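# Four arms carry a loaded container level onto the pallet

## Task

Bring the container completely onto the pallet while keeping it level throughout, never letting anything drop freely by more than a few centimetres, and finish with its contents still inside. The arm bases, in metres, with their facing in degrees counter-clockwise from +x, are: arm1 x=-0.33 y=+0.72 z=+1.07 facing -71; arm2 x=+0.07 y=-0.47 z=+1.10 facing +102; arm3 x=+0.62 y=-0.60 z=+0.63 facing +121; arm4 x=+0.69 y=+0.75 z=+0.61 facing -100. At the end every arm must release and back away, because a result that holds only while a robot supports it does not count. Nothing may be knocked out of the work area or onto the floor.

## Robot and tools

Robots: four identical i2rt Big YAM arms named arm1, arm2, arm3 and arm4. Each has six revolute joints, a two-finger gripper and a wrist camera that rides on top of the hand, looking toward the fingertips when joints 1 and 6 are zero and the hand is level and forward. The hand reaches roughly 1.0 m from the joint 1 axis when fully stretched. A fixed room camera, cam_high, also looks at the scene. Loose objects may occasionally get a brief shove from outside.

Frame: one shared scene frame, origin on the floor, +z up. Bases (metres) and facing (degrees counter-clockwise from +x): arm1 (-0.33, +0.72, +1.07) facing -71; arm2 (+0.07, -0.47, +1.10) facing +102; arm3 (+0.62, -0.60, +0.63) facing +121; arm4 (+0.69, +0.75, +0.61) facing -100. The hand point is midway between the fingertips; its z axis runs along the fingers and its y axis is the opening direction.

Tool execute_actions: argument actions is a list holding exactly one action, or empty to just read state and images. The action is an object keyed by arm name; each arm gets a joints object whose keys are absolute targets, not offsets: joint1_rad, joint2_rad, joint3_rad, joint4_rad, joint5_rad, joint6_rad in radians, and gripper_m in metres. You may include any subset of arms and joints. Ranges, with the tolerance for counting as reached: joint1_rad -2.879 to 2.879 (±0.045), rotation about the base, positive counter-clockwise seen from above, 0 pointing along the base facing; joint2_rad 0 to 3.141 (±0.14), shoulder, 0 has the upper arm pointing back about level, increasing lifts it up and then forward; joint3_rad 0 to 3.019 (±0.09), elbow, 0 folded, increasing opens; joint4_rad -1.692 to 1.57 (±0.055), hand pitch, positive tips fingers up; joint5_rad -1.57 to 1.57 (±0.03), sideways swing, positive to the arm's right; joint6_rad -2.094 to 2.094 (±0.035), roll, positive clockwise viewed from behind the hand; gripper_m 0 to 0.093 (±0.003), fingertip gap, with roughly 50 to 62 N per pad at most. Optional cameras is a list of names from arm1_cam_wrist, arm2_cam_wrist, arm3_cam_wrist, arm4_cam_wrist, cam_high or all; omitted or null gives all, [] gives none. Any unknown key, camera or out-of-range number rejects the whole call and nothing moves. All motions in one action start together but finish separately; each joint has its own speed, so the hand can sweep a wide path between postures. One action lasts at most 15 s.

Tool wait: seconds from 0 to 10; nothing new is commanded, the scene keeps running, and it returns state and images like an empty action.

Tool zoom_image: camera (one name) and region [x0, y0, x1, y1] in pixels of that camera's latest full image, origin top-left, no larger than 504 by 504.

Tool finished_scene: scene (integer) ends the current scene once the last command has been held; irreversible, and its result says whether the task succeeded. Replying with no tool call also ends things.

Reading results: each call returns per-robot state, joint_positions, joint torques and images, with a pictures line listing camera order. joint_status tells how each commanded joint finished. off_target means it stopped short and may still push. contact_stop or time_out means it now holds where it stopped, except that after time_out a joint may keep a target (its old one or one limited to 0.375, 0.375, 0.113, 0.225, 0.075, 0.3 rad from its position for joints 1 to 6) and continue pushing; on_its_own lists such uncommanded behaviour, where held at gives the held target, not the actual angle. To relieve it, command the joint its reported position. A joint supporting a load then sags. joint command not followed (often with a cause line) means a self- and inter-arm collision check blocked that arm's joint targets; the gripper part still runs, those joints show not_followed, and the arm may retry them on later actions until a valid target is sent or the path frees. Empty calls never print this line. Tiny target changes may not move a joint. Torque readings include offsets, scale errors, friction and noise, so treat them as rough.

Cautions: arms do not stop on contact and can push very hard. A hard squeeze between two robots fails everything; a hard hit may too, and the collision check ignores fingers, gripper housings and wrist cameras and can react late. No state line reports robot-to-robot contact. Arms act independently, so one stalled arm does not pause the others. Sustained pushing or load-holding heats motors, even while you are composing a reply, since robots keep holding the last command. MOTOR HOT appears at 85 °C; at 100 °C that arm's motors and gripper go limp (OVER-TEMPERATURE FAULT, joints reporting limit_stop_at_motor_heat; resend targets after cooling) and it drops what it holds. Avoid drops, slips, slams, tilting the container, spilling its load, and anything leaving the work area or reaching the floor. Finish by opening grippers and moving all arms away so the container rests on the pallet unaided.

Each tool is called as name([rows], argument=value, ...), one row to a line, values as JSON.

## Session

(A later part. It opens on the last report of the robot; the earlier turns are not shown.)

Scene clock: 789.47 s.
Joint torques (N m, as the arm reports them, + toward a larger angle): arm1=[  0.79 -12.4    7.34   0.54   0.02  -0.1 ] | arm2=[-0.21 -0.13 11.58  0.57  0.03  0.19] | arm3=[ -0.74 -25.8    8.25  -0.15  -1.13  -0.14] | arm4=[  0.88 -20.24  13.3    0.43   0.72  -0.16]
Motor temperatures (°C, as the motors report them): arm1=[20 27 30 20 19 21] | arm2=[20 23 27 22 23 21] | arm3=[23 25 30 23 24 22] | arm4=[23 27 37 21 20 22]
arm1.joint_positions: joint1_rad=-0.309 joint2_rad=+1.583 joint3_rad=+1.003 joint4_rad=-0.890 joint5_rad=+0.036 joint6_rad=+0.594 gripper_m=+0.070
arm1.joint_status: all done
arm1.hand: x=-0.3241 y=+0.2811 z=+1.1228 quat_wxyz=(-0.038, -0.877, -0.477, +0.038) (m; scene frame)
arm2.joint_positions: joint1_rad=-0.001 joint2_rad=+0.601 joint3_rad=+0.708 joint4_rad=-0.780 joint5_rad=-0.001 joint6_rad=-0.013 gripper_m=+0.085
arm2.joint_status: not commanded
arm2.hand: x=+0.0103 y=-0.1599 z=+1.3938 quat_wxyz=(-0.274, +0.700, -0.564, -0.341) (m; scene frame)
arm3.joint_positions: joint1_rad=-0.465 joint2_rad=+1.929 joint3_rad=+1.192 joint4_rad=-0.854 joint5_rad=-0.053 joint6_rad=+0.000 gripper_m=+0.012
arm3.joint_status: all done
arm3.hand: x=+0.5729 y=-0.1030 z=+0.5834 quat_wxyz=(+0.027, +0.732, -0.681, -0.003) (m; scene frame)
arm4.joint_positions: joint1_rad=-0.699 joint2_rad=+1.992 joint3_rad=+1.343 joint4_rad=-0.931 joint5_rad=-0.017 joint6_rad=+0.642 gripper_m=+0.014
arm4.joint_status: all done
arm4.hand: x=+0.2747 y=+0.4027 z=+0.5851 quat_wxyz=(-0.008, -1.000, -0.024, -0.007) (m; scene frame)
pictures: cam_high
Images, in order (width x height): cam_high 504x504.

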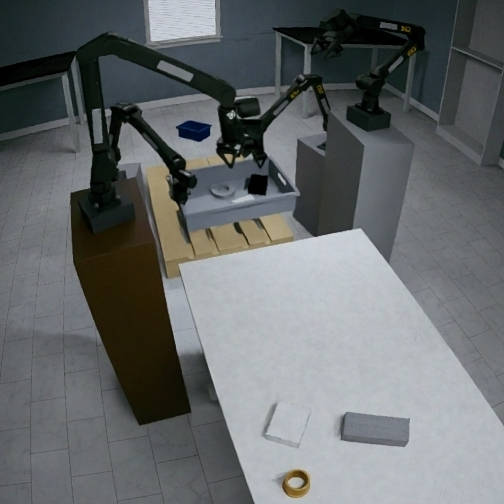

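execute_actions([
  {"arm3":{"joints":{"joint1_rad":-0.567,"joint2_rad":1.952,"joint3_rad":1.17,"joint4_rad":-0.726,"joint6_rad":-0.099}},"arm4":{"joints":{"joint1_rad":-0.628,"joint2_rad":1.94,"joint3_rad":1.218,"joint4_rad":-0.755,"joint6_rad":0.718}}},
], cameras=[])

execute_actions([
  {"arm3":{"joints":{"joint1_rad":-0.687,"joint2_rad":2.076,"joint3_rad":1.155,"joint4_rad":-0.602,"joint6_rad":-0.208}},"arm4":{"joints":{"joint1_rad":-0.522,"joint2_rad":2.005,"joint3_rad":1.08,"joint4_rad":-0.565,"joint6_rad":0.835}}},
], cameras=["cam_high"])

Scene clock: 797.10 s.
Joint torques (N m, as the arm reports them, + toward a larger angle): arm1=[  0.07 -12.57   7.4    0.52   0.02  -0.1 ] | arm2=[-0.16 -0.07 11.59  0.55  0.03  0.19] | arm3=[ -1.02 -26.15   6.66  -0.32  -1.    -0.17] | arm4=[ -0.32 -18.93  11.63   0.45   0.48  -0.24]
Motor temperatures (°C, as the motors report them): arm1=[20 26 30 20 19 21] | arm2=[20 23 27 22 23 21] | arm3=[23 25 30 23 24 22] | arm4=[23 27 37 21 21 22]
arm1.joint_positions: joint1_rad=-0.309 joint2_rad=+1.583 joint3_rad=+1.003 joint4_rad=-0.890 joint5_rad=+0.036 joint6_rad=+0.594 gripper_m=+0.070
arm1.joint_status: not commanded
arm1.hand: x=-0.3241 y=+0.2811 z=+1.1228 quat_wxyz=(-0.038, -0.877, -0.477, +0.038) (m; scene frame)
arm2.joint_positions: joint1_rad=-0.001 joint2_rad=+0.601 joint3_rad=+0.708 joint4_rad=-0.780 joint5_rad=-0.001 joint6_rad=-0.013 gripper_m=+0.085
arm2.joint_status: not commanded
arm2.hand: x=+0.0103 y=-0.1599 z=+1.3938 quat_wxyz=(-0.274, +0.700, -0.564, -0.341) (m; scene frame)
arm3.joint_positions: joint1_rad=-0.571 joint2_rad=+2.022 joint3_rad=+1.141 joint4_rad=-0.708 joint5_rad=-0.055 joint6_rad=-0.093 gripper_m=+0.012
arm3.joint_status: all done
arm3.hand: x=+0.6252 y=-0.1108 z=+0.5268 quat_wxyz=(+0.025, +0.727, -0.686, -0.008) (m; scene frame)
arm4.joint_positions: joint1_rad=-0.614 joint2_rad=+1.999 joint3_rad=+1.179 joint4_rad=-0.755 joint5_rad=-0.012 joint6_rad=+0.741 gripper_m=+0.014
arm4.joint_status: all done
arm4.hand: x=+0.3335 y=+0.3970 z=+0.5354 quat_wxyz=(-0.008, -1.000, -0.017, -0.004) (m; scene frame)
pictures: none
No camera images: the call's "cameras" was empty. Leave "cameras" out to get every camera's image.

Scene clock: 798.13 s.
Joint torques (N m, as the arm reports them, + toward a larger angle): arm1=[  0.01 -12.61   7.38   0.53   0.02  -0.1 ] | arm2=[-0.14 -0.03 11.59  0.57  0.03  0.19] | arm3=[ -1.06 -26.76   5.38  -0.32  -1.04  -0.19] | arm4=[ -0.14 -18.34   8.68   0.33   0.48  -0.3 ]
Motor temperatures (°C, as the motors report them): arm1=[20 26 30 20 19 21] | arm2=[20 23 27 22 23 21] | arm3=[23 25 30 23 24 22] | arm4=[23 27 36 21 21 22]
arm1.joint_positions: joint1_rad=-0.309 joint2_rad=+1.583 joint3_rad=+1.003 joint4_rad=-0.890 joint5_rad=+0.036 joint6_rad=+0.594 gripper_m=+0.070
arm1.joint_status: not commanded
arm1.hand: x=-0.3241 y=+0.2811 z=+1.1228 quat_wxyz=(-0.038, -0.877, -0.477, +0.038) (m; scene frame)
arm2.joint_positions: joint1_rad=-0.001 joint2_rad=+0.601 joint3_rad=+0.708 joint4_rad=-0.780 joint5_rad=-0.001 joint6_rad=-0.013 gripper_m=+0.085
arm2.joint_status: not commanded
arm2.hand: x=+0.0103 y=-0.1599 z=+1.3938 quat_wxyz=(-0.274, +0.700, -0.564, -0.341) (m; scene frame)
arm3.joint_positions: joint1_rad=-0.690 joint2_rad=+2.145 joint3_rad=+1.132 joint4_rad=-0.583 joint5_rad=-0.055 joint6_rad=-0.200 gripper_m=+0.012
arm3.joint_status: all done
arm3.hand: x=+0.6831 y=-0.1218 z=+0.4678 quat_wxyz=(+0.026, +0.723, -0.691, -0.008) (m; scene frame)
arm4.joint_positions: joint1_rad=-0.504 joint2_rad=+2.063 joint3_rad=+1.054 joint4_rad=-0.564 joint5_rad=-0.012 joint6_rad=+0.866 gripper_m=+0.014
arm4.joint_status: all done
arm4.hand: x=+0.3975 y=+0.3880 z=+0.4763 quat_wxyz=(-0.007, -1.000, -0.010, -0.003) (m; scene frame)
pictures: cam_high
Images, in order (width x height): cam_high 504x504.

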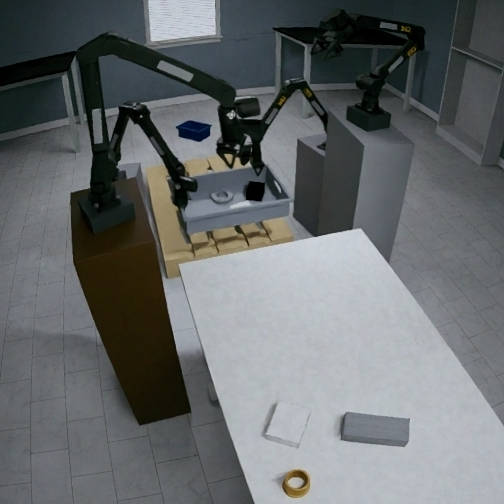

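execute_actions([
  {"arm3":{"joints":{"joint1_rad":-0.806,"joint2_rad":2.218,"joint3_rad":1.186,"joint4_rad":-0.504,"joint5_rad":-0.072,"joint6_rad":-0.312}},"arm4":{"joints":{"joint1_rad":-0.398,"joint2_rad":2.114,"joint3_rad":0.99,"joint4_rad":-0.378,"joint6_rad":0.985}}},
], cameras=[])

execute_actions([
  {"arm3":{"joints":{"joint1_rad":-0.923,"joint2_rad":2.371,"joint3_rad":1.266,"joint4_rad":-0.441,"joint5_rad":-0.066,"joint6_rad":-0.42}},"arm4":{"joints":{"joint1_rad":-0.257,"joint2_rad":2.258,"joint3_rad":0.954,"joint4_rad":-0.21,"joint6_rad":1.132}}},
], cameras=[])

execute_actions([
  {"arm3":{"joints":{"joint1_rad":-1.035,"joint2_rad":2.527,"joint3_rad":1.391,"joint4_rad":-0.416,"joint5_rad":-0.06,"joint6_rad":-0.525}},"arm4":{"joints":{"joint1_rad":-0.099,"joint2_rad":2.42,"joint3_rad":0.974,"joint4_rad":-0.076,"joint6_rad":1.295}}},
])

Scene clock: 805.87 s.
Joint torques (N m, as the arm reports them, + toward a larger angle): arm1=[  0.01 -12.55   7.41   0.53   0.02  -0.1 ] | arm2=[-0.13 -0.06 11.56  0.58  0.03  0.19] | arm3=[ -1.57 -26.05   4.79  -0.58  -0.84  -0.22] | arm4=[ -0.25 -17.81   5.38   0.38   0.42  -0.26]
Motor temperatures (°C, as the motors report them): arm1=[20 26 30 20 19 21] | arm2=[20 23 27 22 23 21] | arm3=[23 25 29 23 24 22] | arm4=[23 26 35 21 20 22]
arm1.joint_positions: joint1_rad=-0.309 joint2_rad=+1.583 joint3_rad=+1.003 joint4_rad=-0.890 joint5_rad=+0.036 joint6_rad=+0.594 gripper_m=+0.070
arm1.joint_status: not commanded
arm1.hand: x=-0.3241 y=+0.2811 z=+1.1228 quat_wxyz=(-0.038, -0.877, -0.477, +0.038) (m; scene frame)
arm2.joint_positions: joint1_rad=-0.001 joint2_rad=+0.601 joint3_rad=+0.708 joint4_rad=-0.780 joint5_rad=-0.001 joint6_rad=-0.013 gripper_m=+0.085
arm2.joint_status: not commanded
arm2.hand: x=+0.0103 y=-0.1599 z=+1.3938 quat_wxyz=(-0.274, +0.700, -0.564, -0.341) (m; scene frame)
arm3.joint_positions: joint1_rad=-0.806 joint2_rad=+2.285 joint3_rad=+1.164 joint4_rad=-0.482 joint5_rad=-0.053 joint6_rad=-0.300 gripper_m=+0.012
arm3.joint_status: all done
arm3.hand: x=+0.7381 y=-0.1346 z=+0.4091 quat_wxyz=(+0.027, +0.717, -0.696, -0.009) (m; scene frame)
arm4.joint_positions: joint1_rad=-0.378 joint2_rad=+2.171 joint3_rad=+0.980 joint4_rad=-0.377 joint5_rad=-0.010 joint6_rad=+1.009 gripper_m=+0.014
arm4.joint_status: all done
arm4.hand: x=+0.4601 y=+0.3787 z=+0.4175 quat_wxyz=(-0.009, -1.000, -0.002, -0.001) (m; scene frame)
pictures: none
No camera images: the call's "cameras" was empty. Leave "cameras" out to get every camera's image.

Scene clock: 806.90 s.
Joint torques (N m, as the arm reports them, + toward a larger angle): arm1=[ -0.02 -12.57   7.4    0.54   0.02  -0.09] | arm2=[-0.13 -0.14 11.58  0.55  0.03  0.19] | arm3=[ -1.43 -27.14   3.44  -0.46  -0.74  -0.25] | arm4=[  0.08 -17.21   2.8    0.38   0.31  -0.3 ]
Motor temperatures (°C, as the motors report them): arm1=[20 26 30 20 19 21] | arm2=[20 23 27 22 23 21] | arm3=[23 25 29 23 24 22] | arm4=[23 26 35 21 20 22]
arm1.joint_positions: joint1_rad=-0.309 joint2_rad=+1.583 joint3_rad=+1.003 joint4_rad=-0.890 joint5_rad=+0.036 joint6_rad=+0.594 gripper_m=+0.070
arm1.joint_status: not commanded
arm1.hand: x=-0.3241 y=+0.2811 z=+1.1228 quat_wxyz=(-0.038, -0.877, -0.477, +0.038) (m; scene frame)
arm2.joint_positions: joint1_rad=-0.001 joint2_rad=+0.601 joint3_rad=+0.708 joint4_rad=-0.780 joint5_rad=-0.001 joint6_rad=-0.013 gripper_m=+0.085
arm2.joint_status: not commanded
arm2.hand: x=+0.0103 y=-0.1599 z=+1.3938 quat_wxyz=(-0.274, +0.700, -0.564, -0.341) (m; scene frame)
arm3.joint_positions: joint1_rad=-0.922 joint2_rad=+2.441 joint3_rad=+1.253 joint4_rad=-0.420 joint5_rad=-0.050 joint6_rad=-0.403 gripper_m=+0.012
arm3.joint_status: all done
arm3.hand: x=+0.7955 y=-0.1433 z=+0.3501 quat_wxyz=(+0.027, +0.713, -0.701, -0.009) (m; scene frame)
arm4.joint_positions: joint1_rad=-0.238 joint2_rad=+2.308 joint3_rad=+0.952 joint4_rad=-0.208 joint5_rad=-0.007 joint6_rad=+1.160 gripper_m=+0.014
arm4.joint_status: all done
arm4.hand: x=+0.5229 y=+0.3725 z=+0.3591 quat_wxyz=(-0.009, -1.000, +0.004, +0.000) (m; scene frame)
pictures: none
No camera images: the call's "cameras" was empty. Leave "cameras" out to get every camera's image.

Scene clock: 807.97 s.
Joint torques (N m, as the arm reports them, + toward a larger angle): arm1=[  0.07 -12.59   7.42   0.5    0.02  -0.1 ] | arm2=[-0.16 -0.06 11.57  0.58  0.03  0.19] | arm3=[ -1.76 -28.17   2.92  -0.53  -0.76  -0.29] | arm4=[  0.05 -17.02   0.5    0.46   0.21  -0.31]
Motor temperatures (°C, as the motors report them): arm1=[20 26 30 20 19 21] | arm2=[20 23 27 22 23 21] | arm3=[23 25 29 23 24 22] | arm4=[23 26 34 21 20 22]
arm1.joint_positions: joint1_rad=-0.309 joint2_rad=+1.583 joint3_rad=+1.003 joint4_rad=-0.890 joint5_rad=+0.036 joint6_rad=+0.594 gripper_m=+0.070
arm1.joint_status: not commanded
arm1.hand: x=-0.3241 y=+0.2811 z=+1.1228 quat_wxyz=(-0.038, -0.877, -0.477, +0.038) (m; scene frame)
arm2.joint_positions: joint1_rad=-0.001 joint2_rad=+0.601 joint3_rad=+0.708 joint4_rad=-0.780 joint5_rad=-0.001 joint6_rad=-0.013 gripper_m=+0.085
arm2.joint_status: not commanded
arm2.hand: x=+0.0103 y=-0.1599 z=+1.3938 quat_wxyz=(-0.274, +0.700, -0.564, -0.341) (m; scene frame)
arm3.joint_positions: joint1_rad=-1.033 joint2_rad=+2.597 joint3_rad=+1.384 joint4_rad=-0.395 joint5_rad=-0.043 joint6_rad=-0.502 gripper_m=+0.012
arm3.joint_status: all done
arm3.hand: x=+0.8544 y=-0.1522 z=+0.2927 quat_wxyz=(+0.024, +0.709, -0.705, -0.009) (m; scene frame)
arm4.joint_positions: joint1_rad=-0.083 joint2_rad=+2.465 joint3_rad=+0.981 joint4_rad=-0.077 joint5_rad=-0.005 joint6_rad=+1.326 gripper_m=+0.014
arm4.joint_status: all done
arm4.hand: x=+0.5857 y=+0.3647 z=+0.3012 quat_wxyz=(-0.010, -1.000, +0.010, +0.001) (m; scene frame)
pictures: arm1_cam_wrist, arm2_cam_wrist, arm3_cam_wrist, arm4_cam_wrist, cam_high
Images, in order (width x height): arm1_cam_wrist 504x504, arm2_cam_wrist 504x504, arm3_cam_wrist 504x504, arm4_cam_wrist 504x504, cam_high 504x504.

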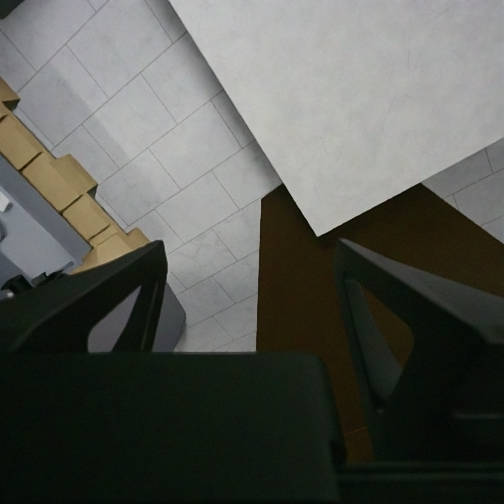

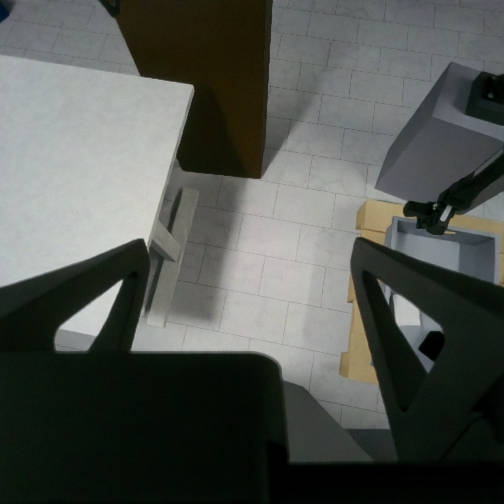

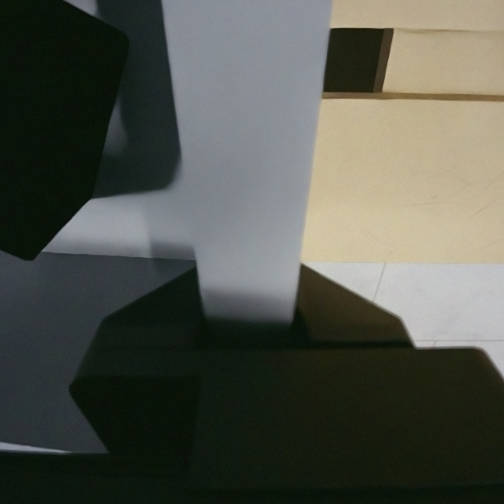

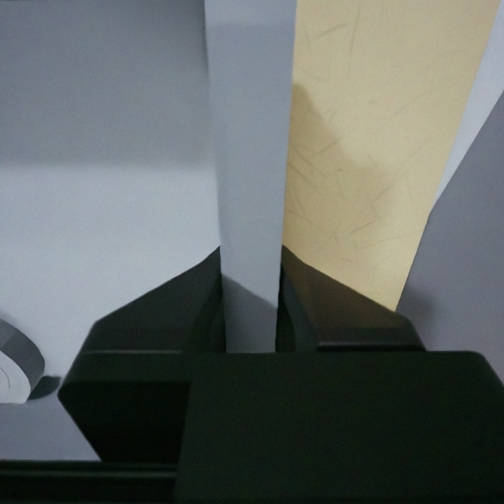

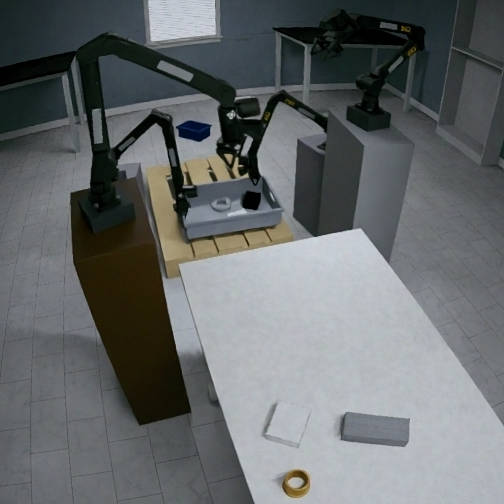

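execute_actions([
  {"arm3":{"joints":{"joint1_rad":-1.017,"joint2_rad":2.65,"joint3_rad":1.521,"joint4_rad":-0.42,"joint6_rad":-0.495}},"arm4":{"joints":{"joint1_rad":-0.114,"joint2_rad":2.548,"joint3_rad":0.991,"joint4_rad":0.028,"joint6_rad":1.30}}},
], cameras=[])

execute_actions([
  {"arm3":{"joints":{"joint2_rad":2.712,"joint3_rad":1.571,"joint4_rad":-0.403}},"arm4":{"joints":{"joint2_rad":2.62,"joint3_rad":1.039,"joint4_rad":0.054}}},
], cameras=["arm3_cam_wrist","arm4_cam_wrist","cam_high"])

Scene clock: 825.40 s.
Joint torques (N m, as the arm reports them, + toward a larger angle): arm1=[ -0.02 -12.54   7.41   0.53   0.02  -0.1 ] | arm2=[-0.13 -0.09 11.59  0.56  0.03  0.19] | arm3=[ -1.86 -29.44   3.08  -0.46  -0.53  -0.29] | arm4=[ -0.14 -16.22  -0.66   0.72   0.13  -0.17]
Motor temperatures (°C, as the motors report them): arm1=[20 25 30 20 19 21] | arm2=[20 23 28 22 23 21] | arm3=[23 25 27 23 24 22] | arm4=[23 26 32 21 20 22]
arm1.joint_positions: joint1_rad=-0.309 joint2_rad=+1.583 joint3_rad=+1.003 joint4_rad=-0.890 joint5_rad=+0.036 joint6_rad=+0.594 gripper_m=+0.070
arm1.joint_status: not commanded
arm1.hand: x=-0.3241 y=+0.2811 z=+1.1228 quat_wxyz=(-0.038, -0.877, -0.477, +0.038) (m; scene frame)
arm2.joint_positions: joint1_rad=-0.001 joint2_rad=+0.601 joint3_rad=+0.708 joint4_rad=-0.780 joint5_rad=-0.001 joint6_rad=-0.013 gripper_m=+0.085
arm2.joint_status: not commanded
arm2.hand: x=+0.0103 y=-0.1599 z=+1.3938 quat_wxyz=(-0.274, +0.700, -0.564, -0.341) (m; scene frame)
arm3.joint_positions: joint1_rad=-1.011 joint2_rad=+2.720 joint3_rad=+1.511 joint4_rad=-0.401 joint5_rad=-0.048 joint6_rad=-0.477 gripper_m=+0.012
arm3.joint_status: all done
arm3.hand: x=+0.8510 y=-0.1337 z=+0.2481 quat_wxyz=(+0.027, +0.707, -0.706, -0.010) (m; scene frame)
arm4.joint_positions: joint1_rad=-0.098 joint2_rad=+2.583 joint3_rad=+1.000 joint4_rad=+0.023 joint5_rad=-0.003 joint6_rad=+1.315 gripper_m=+0.014
arm4.joint_status: all done
arm4.hand: x=+0.5846 y=+0.3836 z=+0.2586 quat_wxyz=(-0.010, -1.000, +0.012, +0.002) (m; scene frame)
pictures: none
No camera images: the call's "cameras" was empty. Leave "cameras" out to get every camera's image.

Scene clock: 826.23 s.
Joint torques (N m, as the arm reports them, + toward a larger angle): arm1=[  0.14 -12.56   7.4    0.52   0.01  -0.1 ] | arm2=[-0.17 -0.07 11.57  0.56  0.03  0.19] | arm3=[ -2.13 -28.5    3.92  -0.04  -0.5   -0.29] | arm4=[  0.29 -15.88  -0.77   0.63  -0.09  -0.13]
Motor temperatures (°C, as the motors report them): arm1=[20 25 30 20 19 21] | arm2=[20 23 28 22 23 21] | arm3=[23 25 27 23 24 22] | arm4=[23 26 32 21 20 22]
arm1.joint_positions: joint1_rad=-0.309 joint2_rad=+1.583 joint3_rad=+1.003 joint4_rad=-0.890 joint5_rad=+0.036 joint6_rad=+0.594 gripper_m=+0.070
arm1.joint_status: not commanded
arm1.hand: x=-0.3241 y=+0.2811 z=+1.1228 quat_wxyz=(-0.038, -0.877, -0.477, +0.038) (m; scene frame)
arm2.joint_positions: joint1_rad=-0.001 joint2_rad=+0.601 joint3_rad=+0.708 joint4_rad=-0.780 joint5_rad=-0.001 joint6_rad=-0.013 gripper_m=+0.085
arm2.joint_status: not commanded
arm2.hand: x=+0.0103 y=-0.1599 z=+1.3938 quat_wxyz=(-0.274, +0.700, -0.564, -0.341) (m; scene frame)
arm3.joint_positions: joint1_rad=-1.011 joint2_rad=+2.774 joint3_rad=+1.549 joint4_rad=-0.393 joint5_rad=-0.050 joint6_rad=-0.479 gripper_m=+0.012
arm3.joint_status: all done
arm3.hand: x=+0.8495 y=-0.1369 z=+0.2257 quat_wxyz=(+0.031, +0.708, -0.705, -0.009) (m; scene frame)
arm4.joint_positions: joint1_rad=-0.101 joint2_rad=+2.646 joint3_rad=+1.047 joint4_rad=+0.049 joint5_rad=+0.002 joint6_rad=+1.311 gripper_m=+0.014
arm4.joint_status: all done
arm4.hand: x=+0.5817 y=+0.3796 z=+0.2359 quat_wxyz=(-0.014, -1.000, +0.011, +0.006) (m; scene frame)
pictures: arm3_cam_wrist, arm4_cam_wrist, cam_high
Images, in order (width x height): arm3_cam_wrist 504x504, arm4_cam_wrist 504x504, cam_high 504x504.

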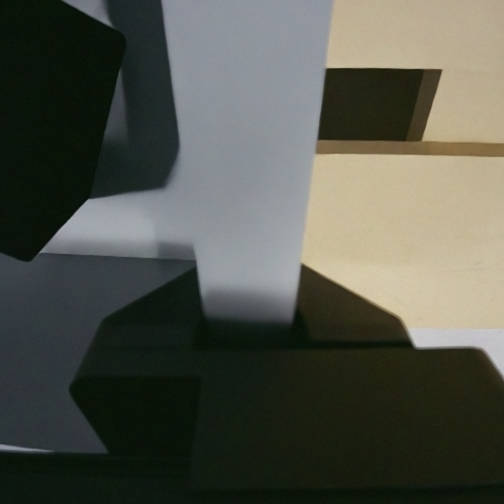

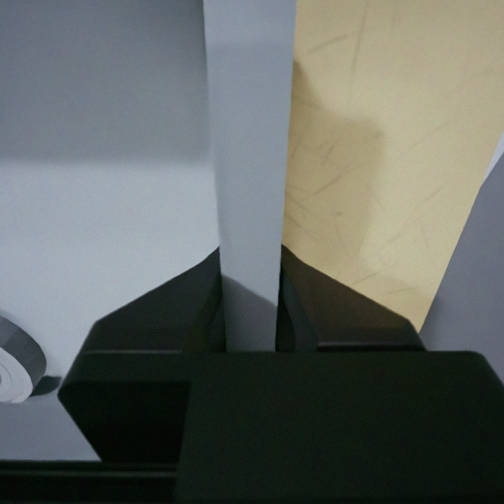

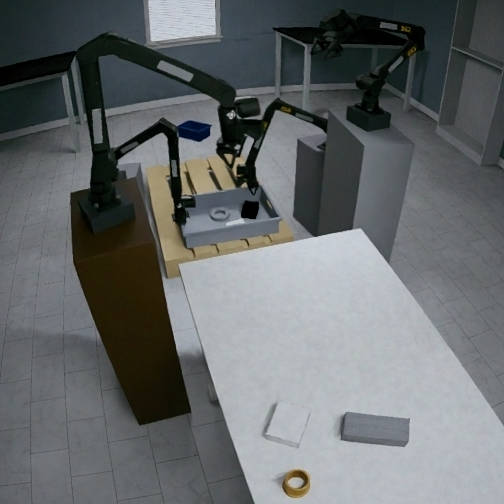

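Back side seems to be touching. Lower further and transfer load.

execute_actions([
  {"arm3":{"joints":{"joint2_rad":2.77,"joint3_rad":1.59,"joint4_rad":-0.39}},"arm4":{"joints":{"joint2_rad":2.675,"joint3_rad":1.075,"joint4_rad":0.065}}},
], cameras=[])

Scene clock: 829.93 s.
Joint torques (N m, as the arm reports them, + toward a larger angle): arm1=[ -0.02 -12.49   7.41   0.53   0.02  -0.1 ] | arm2=[-0.18 -0.18 11.58  0.55  0.03  0.19] | arm3=[ -2.34 -25.07   4.23   0.39  -0.45  -0.28] | arm4=[  0.36 -13.22   1.57   0.98  -0.17  -0.12]
Motor temperatures (°C, as the motors report them): arm1=[20 25 30 20 19 21] | arm2=[20 23 28 22 22 21] | arm3=[23 25 27 23 23 22] | arm4=[23 26 32 21 20 22]
arm1.joint_positions: joint1_rad=-0.309 joint2_rad=+1.583 joint3_rad=+1.003 joint4_rad=-0.890 joint5_rad=+0.036 joint6_rad=+0.594 gripper_m=+0.070
arm1.joint_status: not commanded
arm1.hand: x=-0.3241 y=+0.2811 z=+1.1228 quat_wxyz=(-0.038, -0.877, -0.477, +0.038) (m; scene frame)
arm2.joint_positions: joint1_rad=-0.001 joint2_rad=+0.601 joint3_rad=+0.708 joint4_rad=-0.780 joint5_rad=-0.001 joint6_rad=-0.013 gripper_m=+0.085
arm2.joint_status: not commanded
arm2.hand: x=+0.0103 y=-0.1599 z=+1.3938 quat_wxyz=(-0.274, +0.700, -0.564, -0.341) (m; scene frame)
arm3.joint_positions: joint1_rad=-1.011 joint2_rad=+2.793 joint3_rad=+1.562 joint4_rad=-0.392 joint5_rad=-0.051 joint6_rad=-0.480 gripper_m=+0.012
arm3.joint_status: all done
arm3.hand: x=+0.8484 y=-0.1387 z=+0.2180 quat_wxyz=(+0.033, +0.708, -0.705, -0.009) (m; scene frame)
arm4.joint_positions: joint1_rad=-0.102 joint2_rad=+2.660 joint3_rad=+1.061 joint4_rad=+0.051 joint5_rad=+0.003 joint6_rad=+1.310 gripper_m=+0.014
arm4.joint_status: all done
arm4.hand: x=+0.5804 y=+0.3778 z=+0.2310 quat_wxyz=(-0.015, -1.000, +0.011, +0.006) (m; scene frame)
pictures: none
No camera images: the call's "cameras" was empty. Leave "cameras" out to get every camera's image.

Resting. Release gradually.

execute_actions([
  {"arm3":{"joints":{"joint2_rad":2.79,"joint3_rad":1.57,"gripper_m":0.07}},"arm4":{"joints":{"joint2_rad":2.66,"joint3_rad":1.06,"gripper_m":0.07}}},
], cameras=["arm3_cam_wrist","arm4_cam_wrist"])

execute_actions([
  {"arm3":{"joints":{"joint2_rad":2.63,"joint3_rad":1.435,"joint4_rad":-0.40}},"arm4":{"joints":{"joint2_rad":2.51,"joint3_rad":0.97,"joint4_rad":-0.02}}},
], cameras=[])

execute_actions([
  {"arm3":{"joints":{"joint2_rad":2.4,"joint3_rad":1.28,"joint4_rad":-0.46}},"arm4":{"joints":{"joint2_rad":2.25,"joint3_rad":0.85,"joint4_rad":-0.17}}},
], cameras=["arm3_cam_wrist","arm4_cam_wrist","cam_high"])

Scene clock: 836.17 s.
Joint torques (N m, as the arm reports them, + toward a larger angle): arm1=[  0.05 -12.63   7.4    0.51   0.02  -0.1 ] | arm2=[-0.14 -0.12 11.58  0.58  0.03  0.19] | arm3=[ -1.98 -23.24   2.75   0.5   -0.21  -0.25] | arm4=[  0.35 -14.37  -0.07   0.98  -0.16  -0.12]
Motor temperatures (°C, as the motors report them): arm1=[20 25 30 20 19 21] | arm2=[20 23 28 22 22 21] | arm3=[23 25 27 23 23 22] | arm4=[23 25 32 21 20 22]
arm1.joint_positions: joint1_rad=-0.309 joint2_rad=+1.583 joint3_rad=+1.003 joint4_rad=-0.890 joint5_rad=+0.036 joint6_rad=+0.594 gripper_m=+0.070
arm1.joint_status: not commanded
arm1.hand: x=-0.3241 y=+0.2811 z=+1.1228 quat_wxyz=(-0.038, -0.877, -0.477, +0.038) (m; scene frame)
arm2.joint_positions: joint1_rad=-0.001 joint2_rad=+0.601 joint3_rad=+0.708 joint4_rad=-0.780 joint5_rad=-0.001 joint6_rad=-0.013 gripper_m=+0.085
arm2.joint_status: not commanded
arm2.hand: x=+0.0103 y=-0.1599 z=+1.3938 quat_wxyz=(-0.274, +0.700, -0.564, -0.341) (m; scene frame)
arm3.joint_positions: joint1_rad=-1.012 joint2_rad=+2.793 joint3_rad=+1.562 joint4_rad=-0.392 joint5_rad=-0.056 joint6_rad=-0.482 gripper_m=+0.070
arm3.joint_status: all done
arm3.hand: x=+0.8480 y=-0.1385 z=+0.2180 quat_wxyz=(+0.034, +0.709, -0.705, -0.012) (m; scene frame)
arm4.joint_positions: joint1_rad=-0.102 joint2_rad=+2.660 joint3_rad=+1.060 joint4_rad=+0.051 joint5_rad=+0.003 joint6_rad=+1.310 gripper_m=+0.070
arm4.joint_status: all done
arm4.hand: x=+0.5806 y=+0.3784 z=+0.2310 quat_wxyz=(-0.014, -1.000, +0.011, +0.006) (m; scene frame)
pictures: arm3_cam_wrist, arm4_cam_wrist
Images, in order (width x height): arm3_cam_wrist 504x504, arm4_cam_wrist 504x504.

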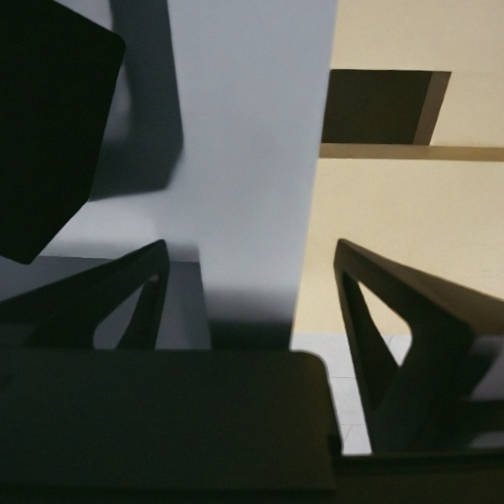

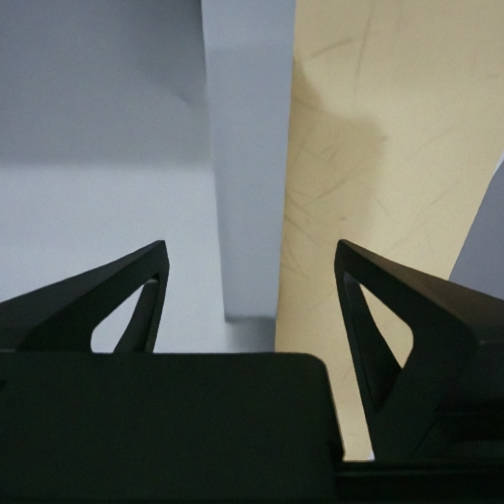

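Scene clock: 837.30 s.
Joint torques (N m, as the arm reports them, + toward a larger angle): arm1=[  0.01 -12.54   7.4    0.55   0.02  -0.09] | arm2=[-0.21 -0.07 11.57  0.57  0.03  0.18] | arm3=[ -2.07 -23.85   2.88   0.18  -0.2   -0.22] | arm4=[  0.36 -13.33   0.67   0.12  -0.16  -0.12]
Motor temperatures (°C, as the motors report them): arm1=[20 25 30 20 19 21] | arm2=[20 23 28 22 22 21] | arm3=[23 25 27 23 23 22] | arm4=[23 25 31 21 20 22]
arm1.joint_positions: joint1_rad=-0.309 joint2_rad=+1.583 joint3_rad=+1.003 joint4_rad=-0.890 joint5_rad=+0.036 joint6_rad=+0.594 gripper_m=+0.070
arm1.joint_status: not commanded
arm1.hand: x=-0.3241 y=+0.2811 z=+1.1228 quat_wxyz=(-0.038, -0.877, -0.477, +0.038) (m; scene frame)
arm2.joint_positions: joint1_rad=-0.001 joint2_rad=+0.601 joint3_rad=+0.708 joint4_rad=-0.780 joint5_rad=-0.001 joint6_rad=-0.013 gripper_m=+0.085
arm2.joint_status: not commanded
arm2.hand: x=+0.0103 y=-0.1599 z=+1.3938 quat_wxyz=(-0.274, +0.700, -0.564, -0.341) (m; scene frame)
arm3.joint_positions: joint1_rad=-1.012 joint2_rad=+2.647 joint3_rad=+1.426 joint4_rad=-0.394 joint5_rad=-0.056 joint6_rad=-0.483 gripper_m=+0.070
arm3.joint_status: all done
arm3.hand: x=+0.8441 y=-0.1444 z=+0.2740 quat_wxyz=(+0.029, +0.709, -0.704, -0.013) (m; scene frame)
arm4.joint_positions: joint1_rad=-0.102 joint2_rad=+2.496 joint3_rad=+0.972 joint4_rad=-0.010 joint5_rad=+0.003 joint6_rad=+1.310 gripper_m=+0.070
arm4.joint_status: all done
arm4.hand: x=+0.5783 y=+0.3702 z=+0.2896 quat_wxyz=(-0.022, -1.000, +0.011, +0.008) (m; scene frame)
pictures: none
No camera images: the call's "cameras" was empty. Leave "cameras" out to get every camera's image.

Scene clock: 838.43 s.
Joint torques (N m, as the arm reports them, + toward a larger angle): arm1=[ -0.03 -12.53   7.39   0.53   0.02  -0.1 ] | arm2=[-0.17 -0.13 11.59  0.56  0.03  0.18] | arm3=[ -2.03 -21.88   3.66   0.02  -0.2   -0.2 ] | arm4=[  0.37 -11.19   2.25   0.1   -0.16  -0.12]
Motor temperatures (°C, as the motors report them): arm1=[20 25 30 20 19 21] | arm2=[20 23 28 22 22 21] | arm3=[23 25 27 23 23 22] | arm4=[23 25 31 21 20 22]
arm1.joint_positions: joint1_rad=-0.309 joint2_rad=+1.583 joint3_rad=+1.003 joint4_rad=-0.890 joint5_rad=+0.036 joint6_rad=+0.594 gripper_m=+0.070
arm1.joint_status: not commanded
arm1.hand: x=-0.3241 y=+0.2811 z=+1.1228 quat_wxyz=(-0.038, -0.877, -0.477, +0.038) (m; scene frame)
arm2.joint_positions: joint1_rad=-0.001 joint2_rad=+0.601 joint3_rad=+0.708 joint4_rad=-0.780 joint5_rad=-0.001 joint6_rad=-0.013 gripper_m=+0.085
arm2.joint_status: not commanded
arm2.hand: x=+0.0103 y=-0.1599 z=+1.3938 quat_wxyz=(-0.274, +0.700, -0.564, -0.341) (m; scene frame)
arm3.joint_positions: joint1_rad=-1.012 joint2_rad=+2.400 joint3_rad=+1.272 joint4_rad=-0.454 joint5_rad=-0.056 joint6_rad=-0.483 gripper_m=+0.070
arm3.joint_status: all done
arm3.hand: x=+0.8431 y=-0.1435 z=+0.3728 quat_wxyz=(+0.014, +0.710, -0.704, -0.018) (m; scene frame)
arm4.joint_positions: joint1_rad=-0.102 joint2_rad=+2.227 joint3_rad=+0.852 joint4_rad=-0.159 joint5_rad=+0.003 joint6_rad=+1.310 gripper_m=+0.070
arm4.joint_status: all done
arm4.hand: x=+0.5792 y=+0.3729 z=+0.3817 quat_wxyz=(-0.022, -1.000, +0.011, +0.008) (m; scene frame)
pictures: arm3_cam_wrist, arm4_cam_wrist, cam_high
Images, in order (width x height): arm3_cam_wrist 504x504, arm4_cam_wrist 504x504, cam_high 504x504.

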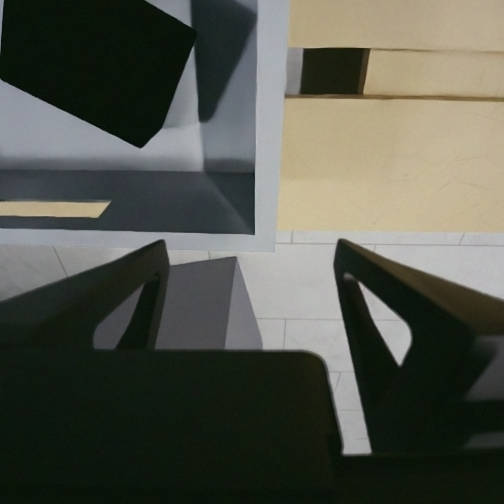

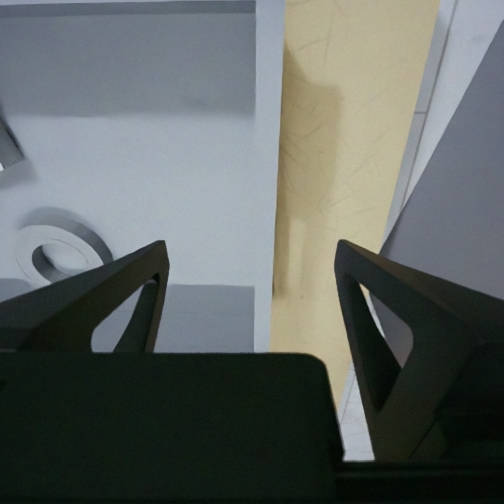

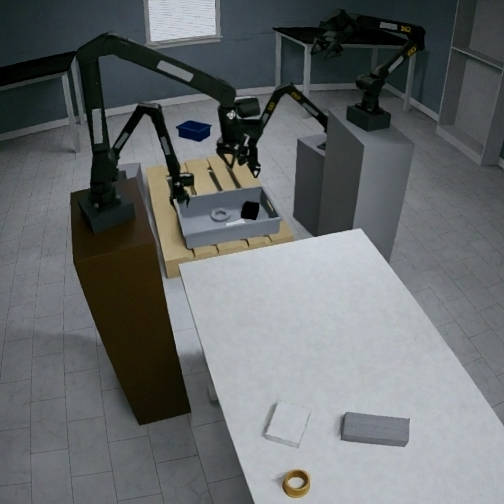

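execute_actions([
  {"arm3":{"joints":{"joint2_rad":1.5,"joint3_rad":0.9,"joint4_rad":-0.9}},"arm4":{"joints":{"joint2_rad":1.5,"joint3_rad":0.8,"joint4_rad":-0.8}}},
], cameras=["arm4_cam_wrist","cam_high"])

finished_scene(scene=1)

Scene clock: 845.37 s.
Joint torques (N m, as the arm reports them, + toward a larger angle): arm1=[  0.01 -12.48   7.4    0.53   0.02  -0.1 ] | arm2=[-0.19 -0.04 11.57  0.56  0.04  0.19] | arm3=[ -2.   -14.42   6.52   0.12  -0.24  -0.21] | arm4=[ 0.35 -8.44  9.62  0.   -0.16 -0.13]
Motor temperatures (°C, as the motors report them): arm1=[20 25 30 20 19 21] | arm2=[20 23 28 22 22 21] | arm3=[23 25 27 23 23 22] | arm4=[23 25 31 21 20 22]
arm1.joint_positions: joint1_rad=-0.309 joint2_rad=+1.583 joint3_rad=+1.003 joint4_rad=-0.890 joint5_rad=+0.036 joint6_rad=+0.594 gripper_m=+0.070
arm1.joint_status: not commanded
arm1.hand: x=-0.3241 y=+0.2811 z=+1.1228 quat_wxyz=(-0.038, -0.877, -0.477, +0.038) (m; scene frame)
arm2.joint_positions: joint1_rad=-0.001 joint2_rad=+0.601 joint3_rad=+0.708 joint4_rad=-0.780 joint5_rad=-0.001 joint6_rad=-0.013 gripper_m=+0.085
arm2.joint_status: not commanded
arm2.hand: x=+0.0103 y=-0.1599 z=+1.3938 quat_wxyz=(-0.274, +0.700, -0.564, -0.341) (m; scene frame)
arm3.joint_positions: joint1_rad=-1.012 joint2_rad=+1.506 joint3_rad=+0.896 joint4_rad=-0.888 joint5_rad=-0.056 joint6_rad=-0.483 gripper_m=+0.070
arm3.joint_status: all done
arm3.hand: x=+0.7893 y=-0.2397 z=+0.6769 quat_wxyz=(-0.026, +0.710, -0.703, -0.031) (m; scene frame)
arm4.joint_positions: joint1_rad=-0.102 joint2_rad=+1.494 joint3_rad=+0.790 joint4_rad=-0.786 joint5_rad=+0.003 joint6_rad=+1.310 gripper_m=+0.070
arm4.joint_status: all done
arm4.hand: x=+0.5852 y=+0.3929 z=+0.6339 quat_wxyz=(-0.043, -0.999, +0.011, +0.014) (m; scene frame)
pictures: arm4_cam_wrist, cam_high
Images, in order (width x height): arm4_cam_wrist 504x504, cam_high 504x504.

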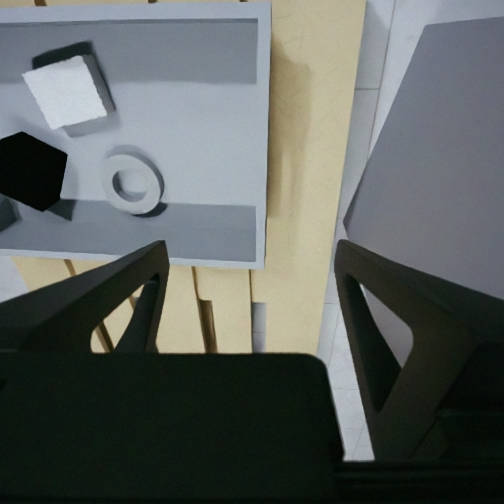

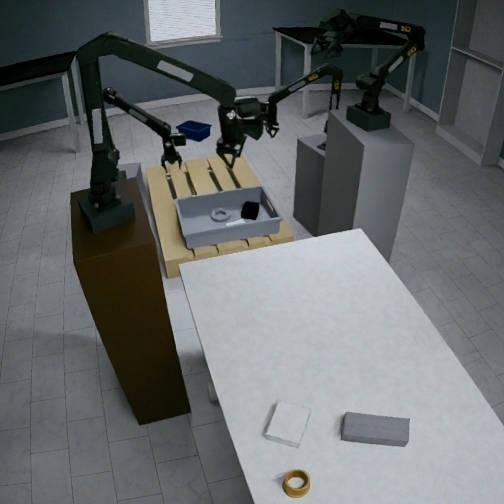

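The scene is finished: the task was done.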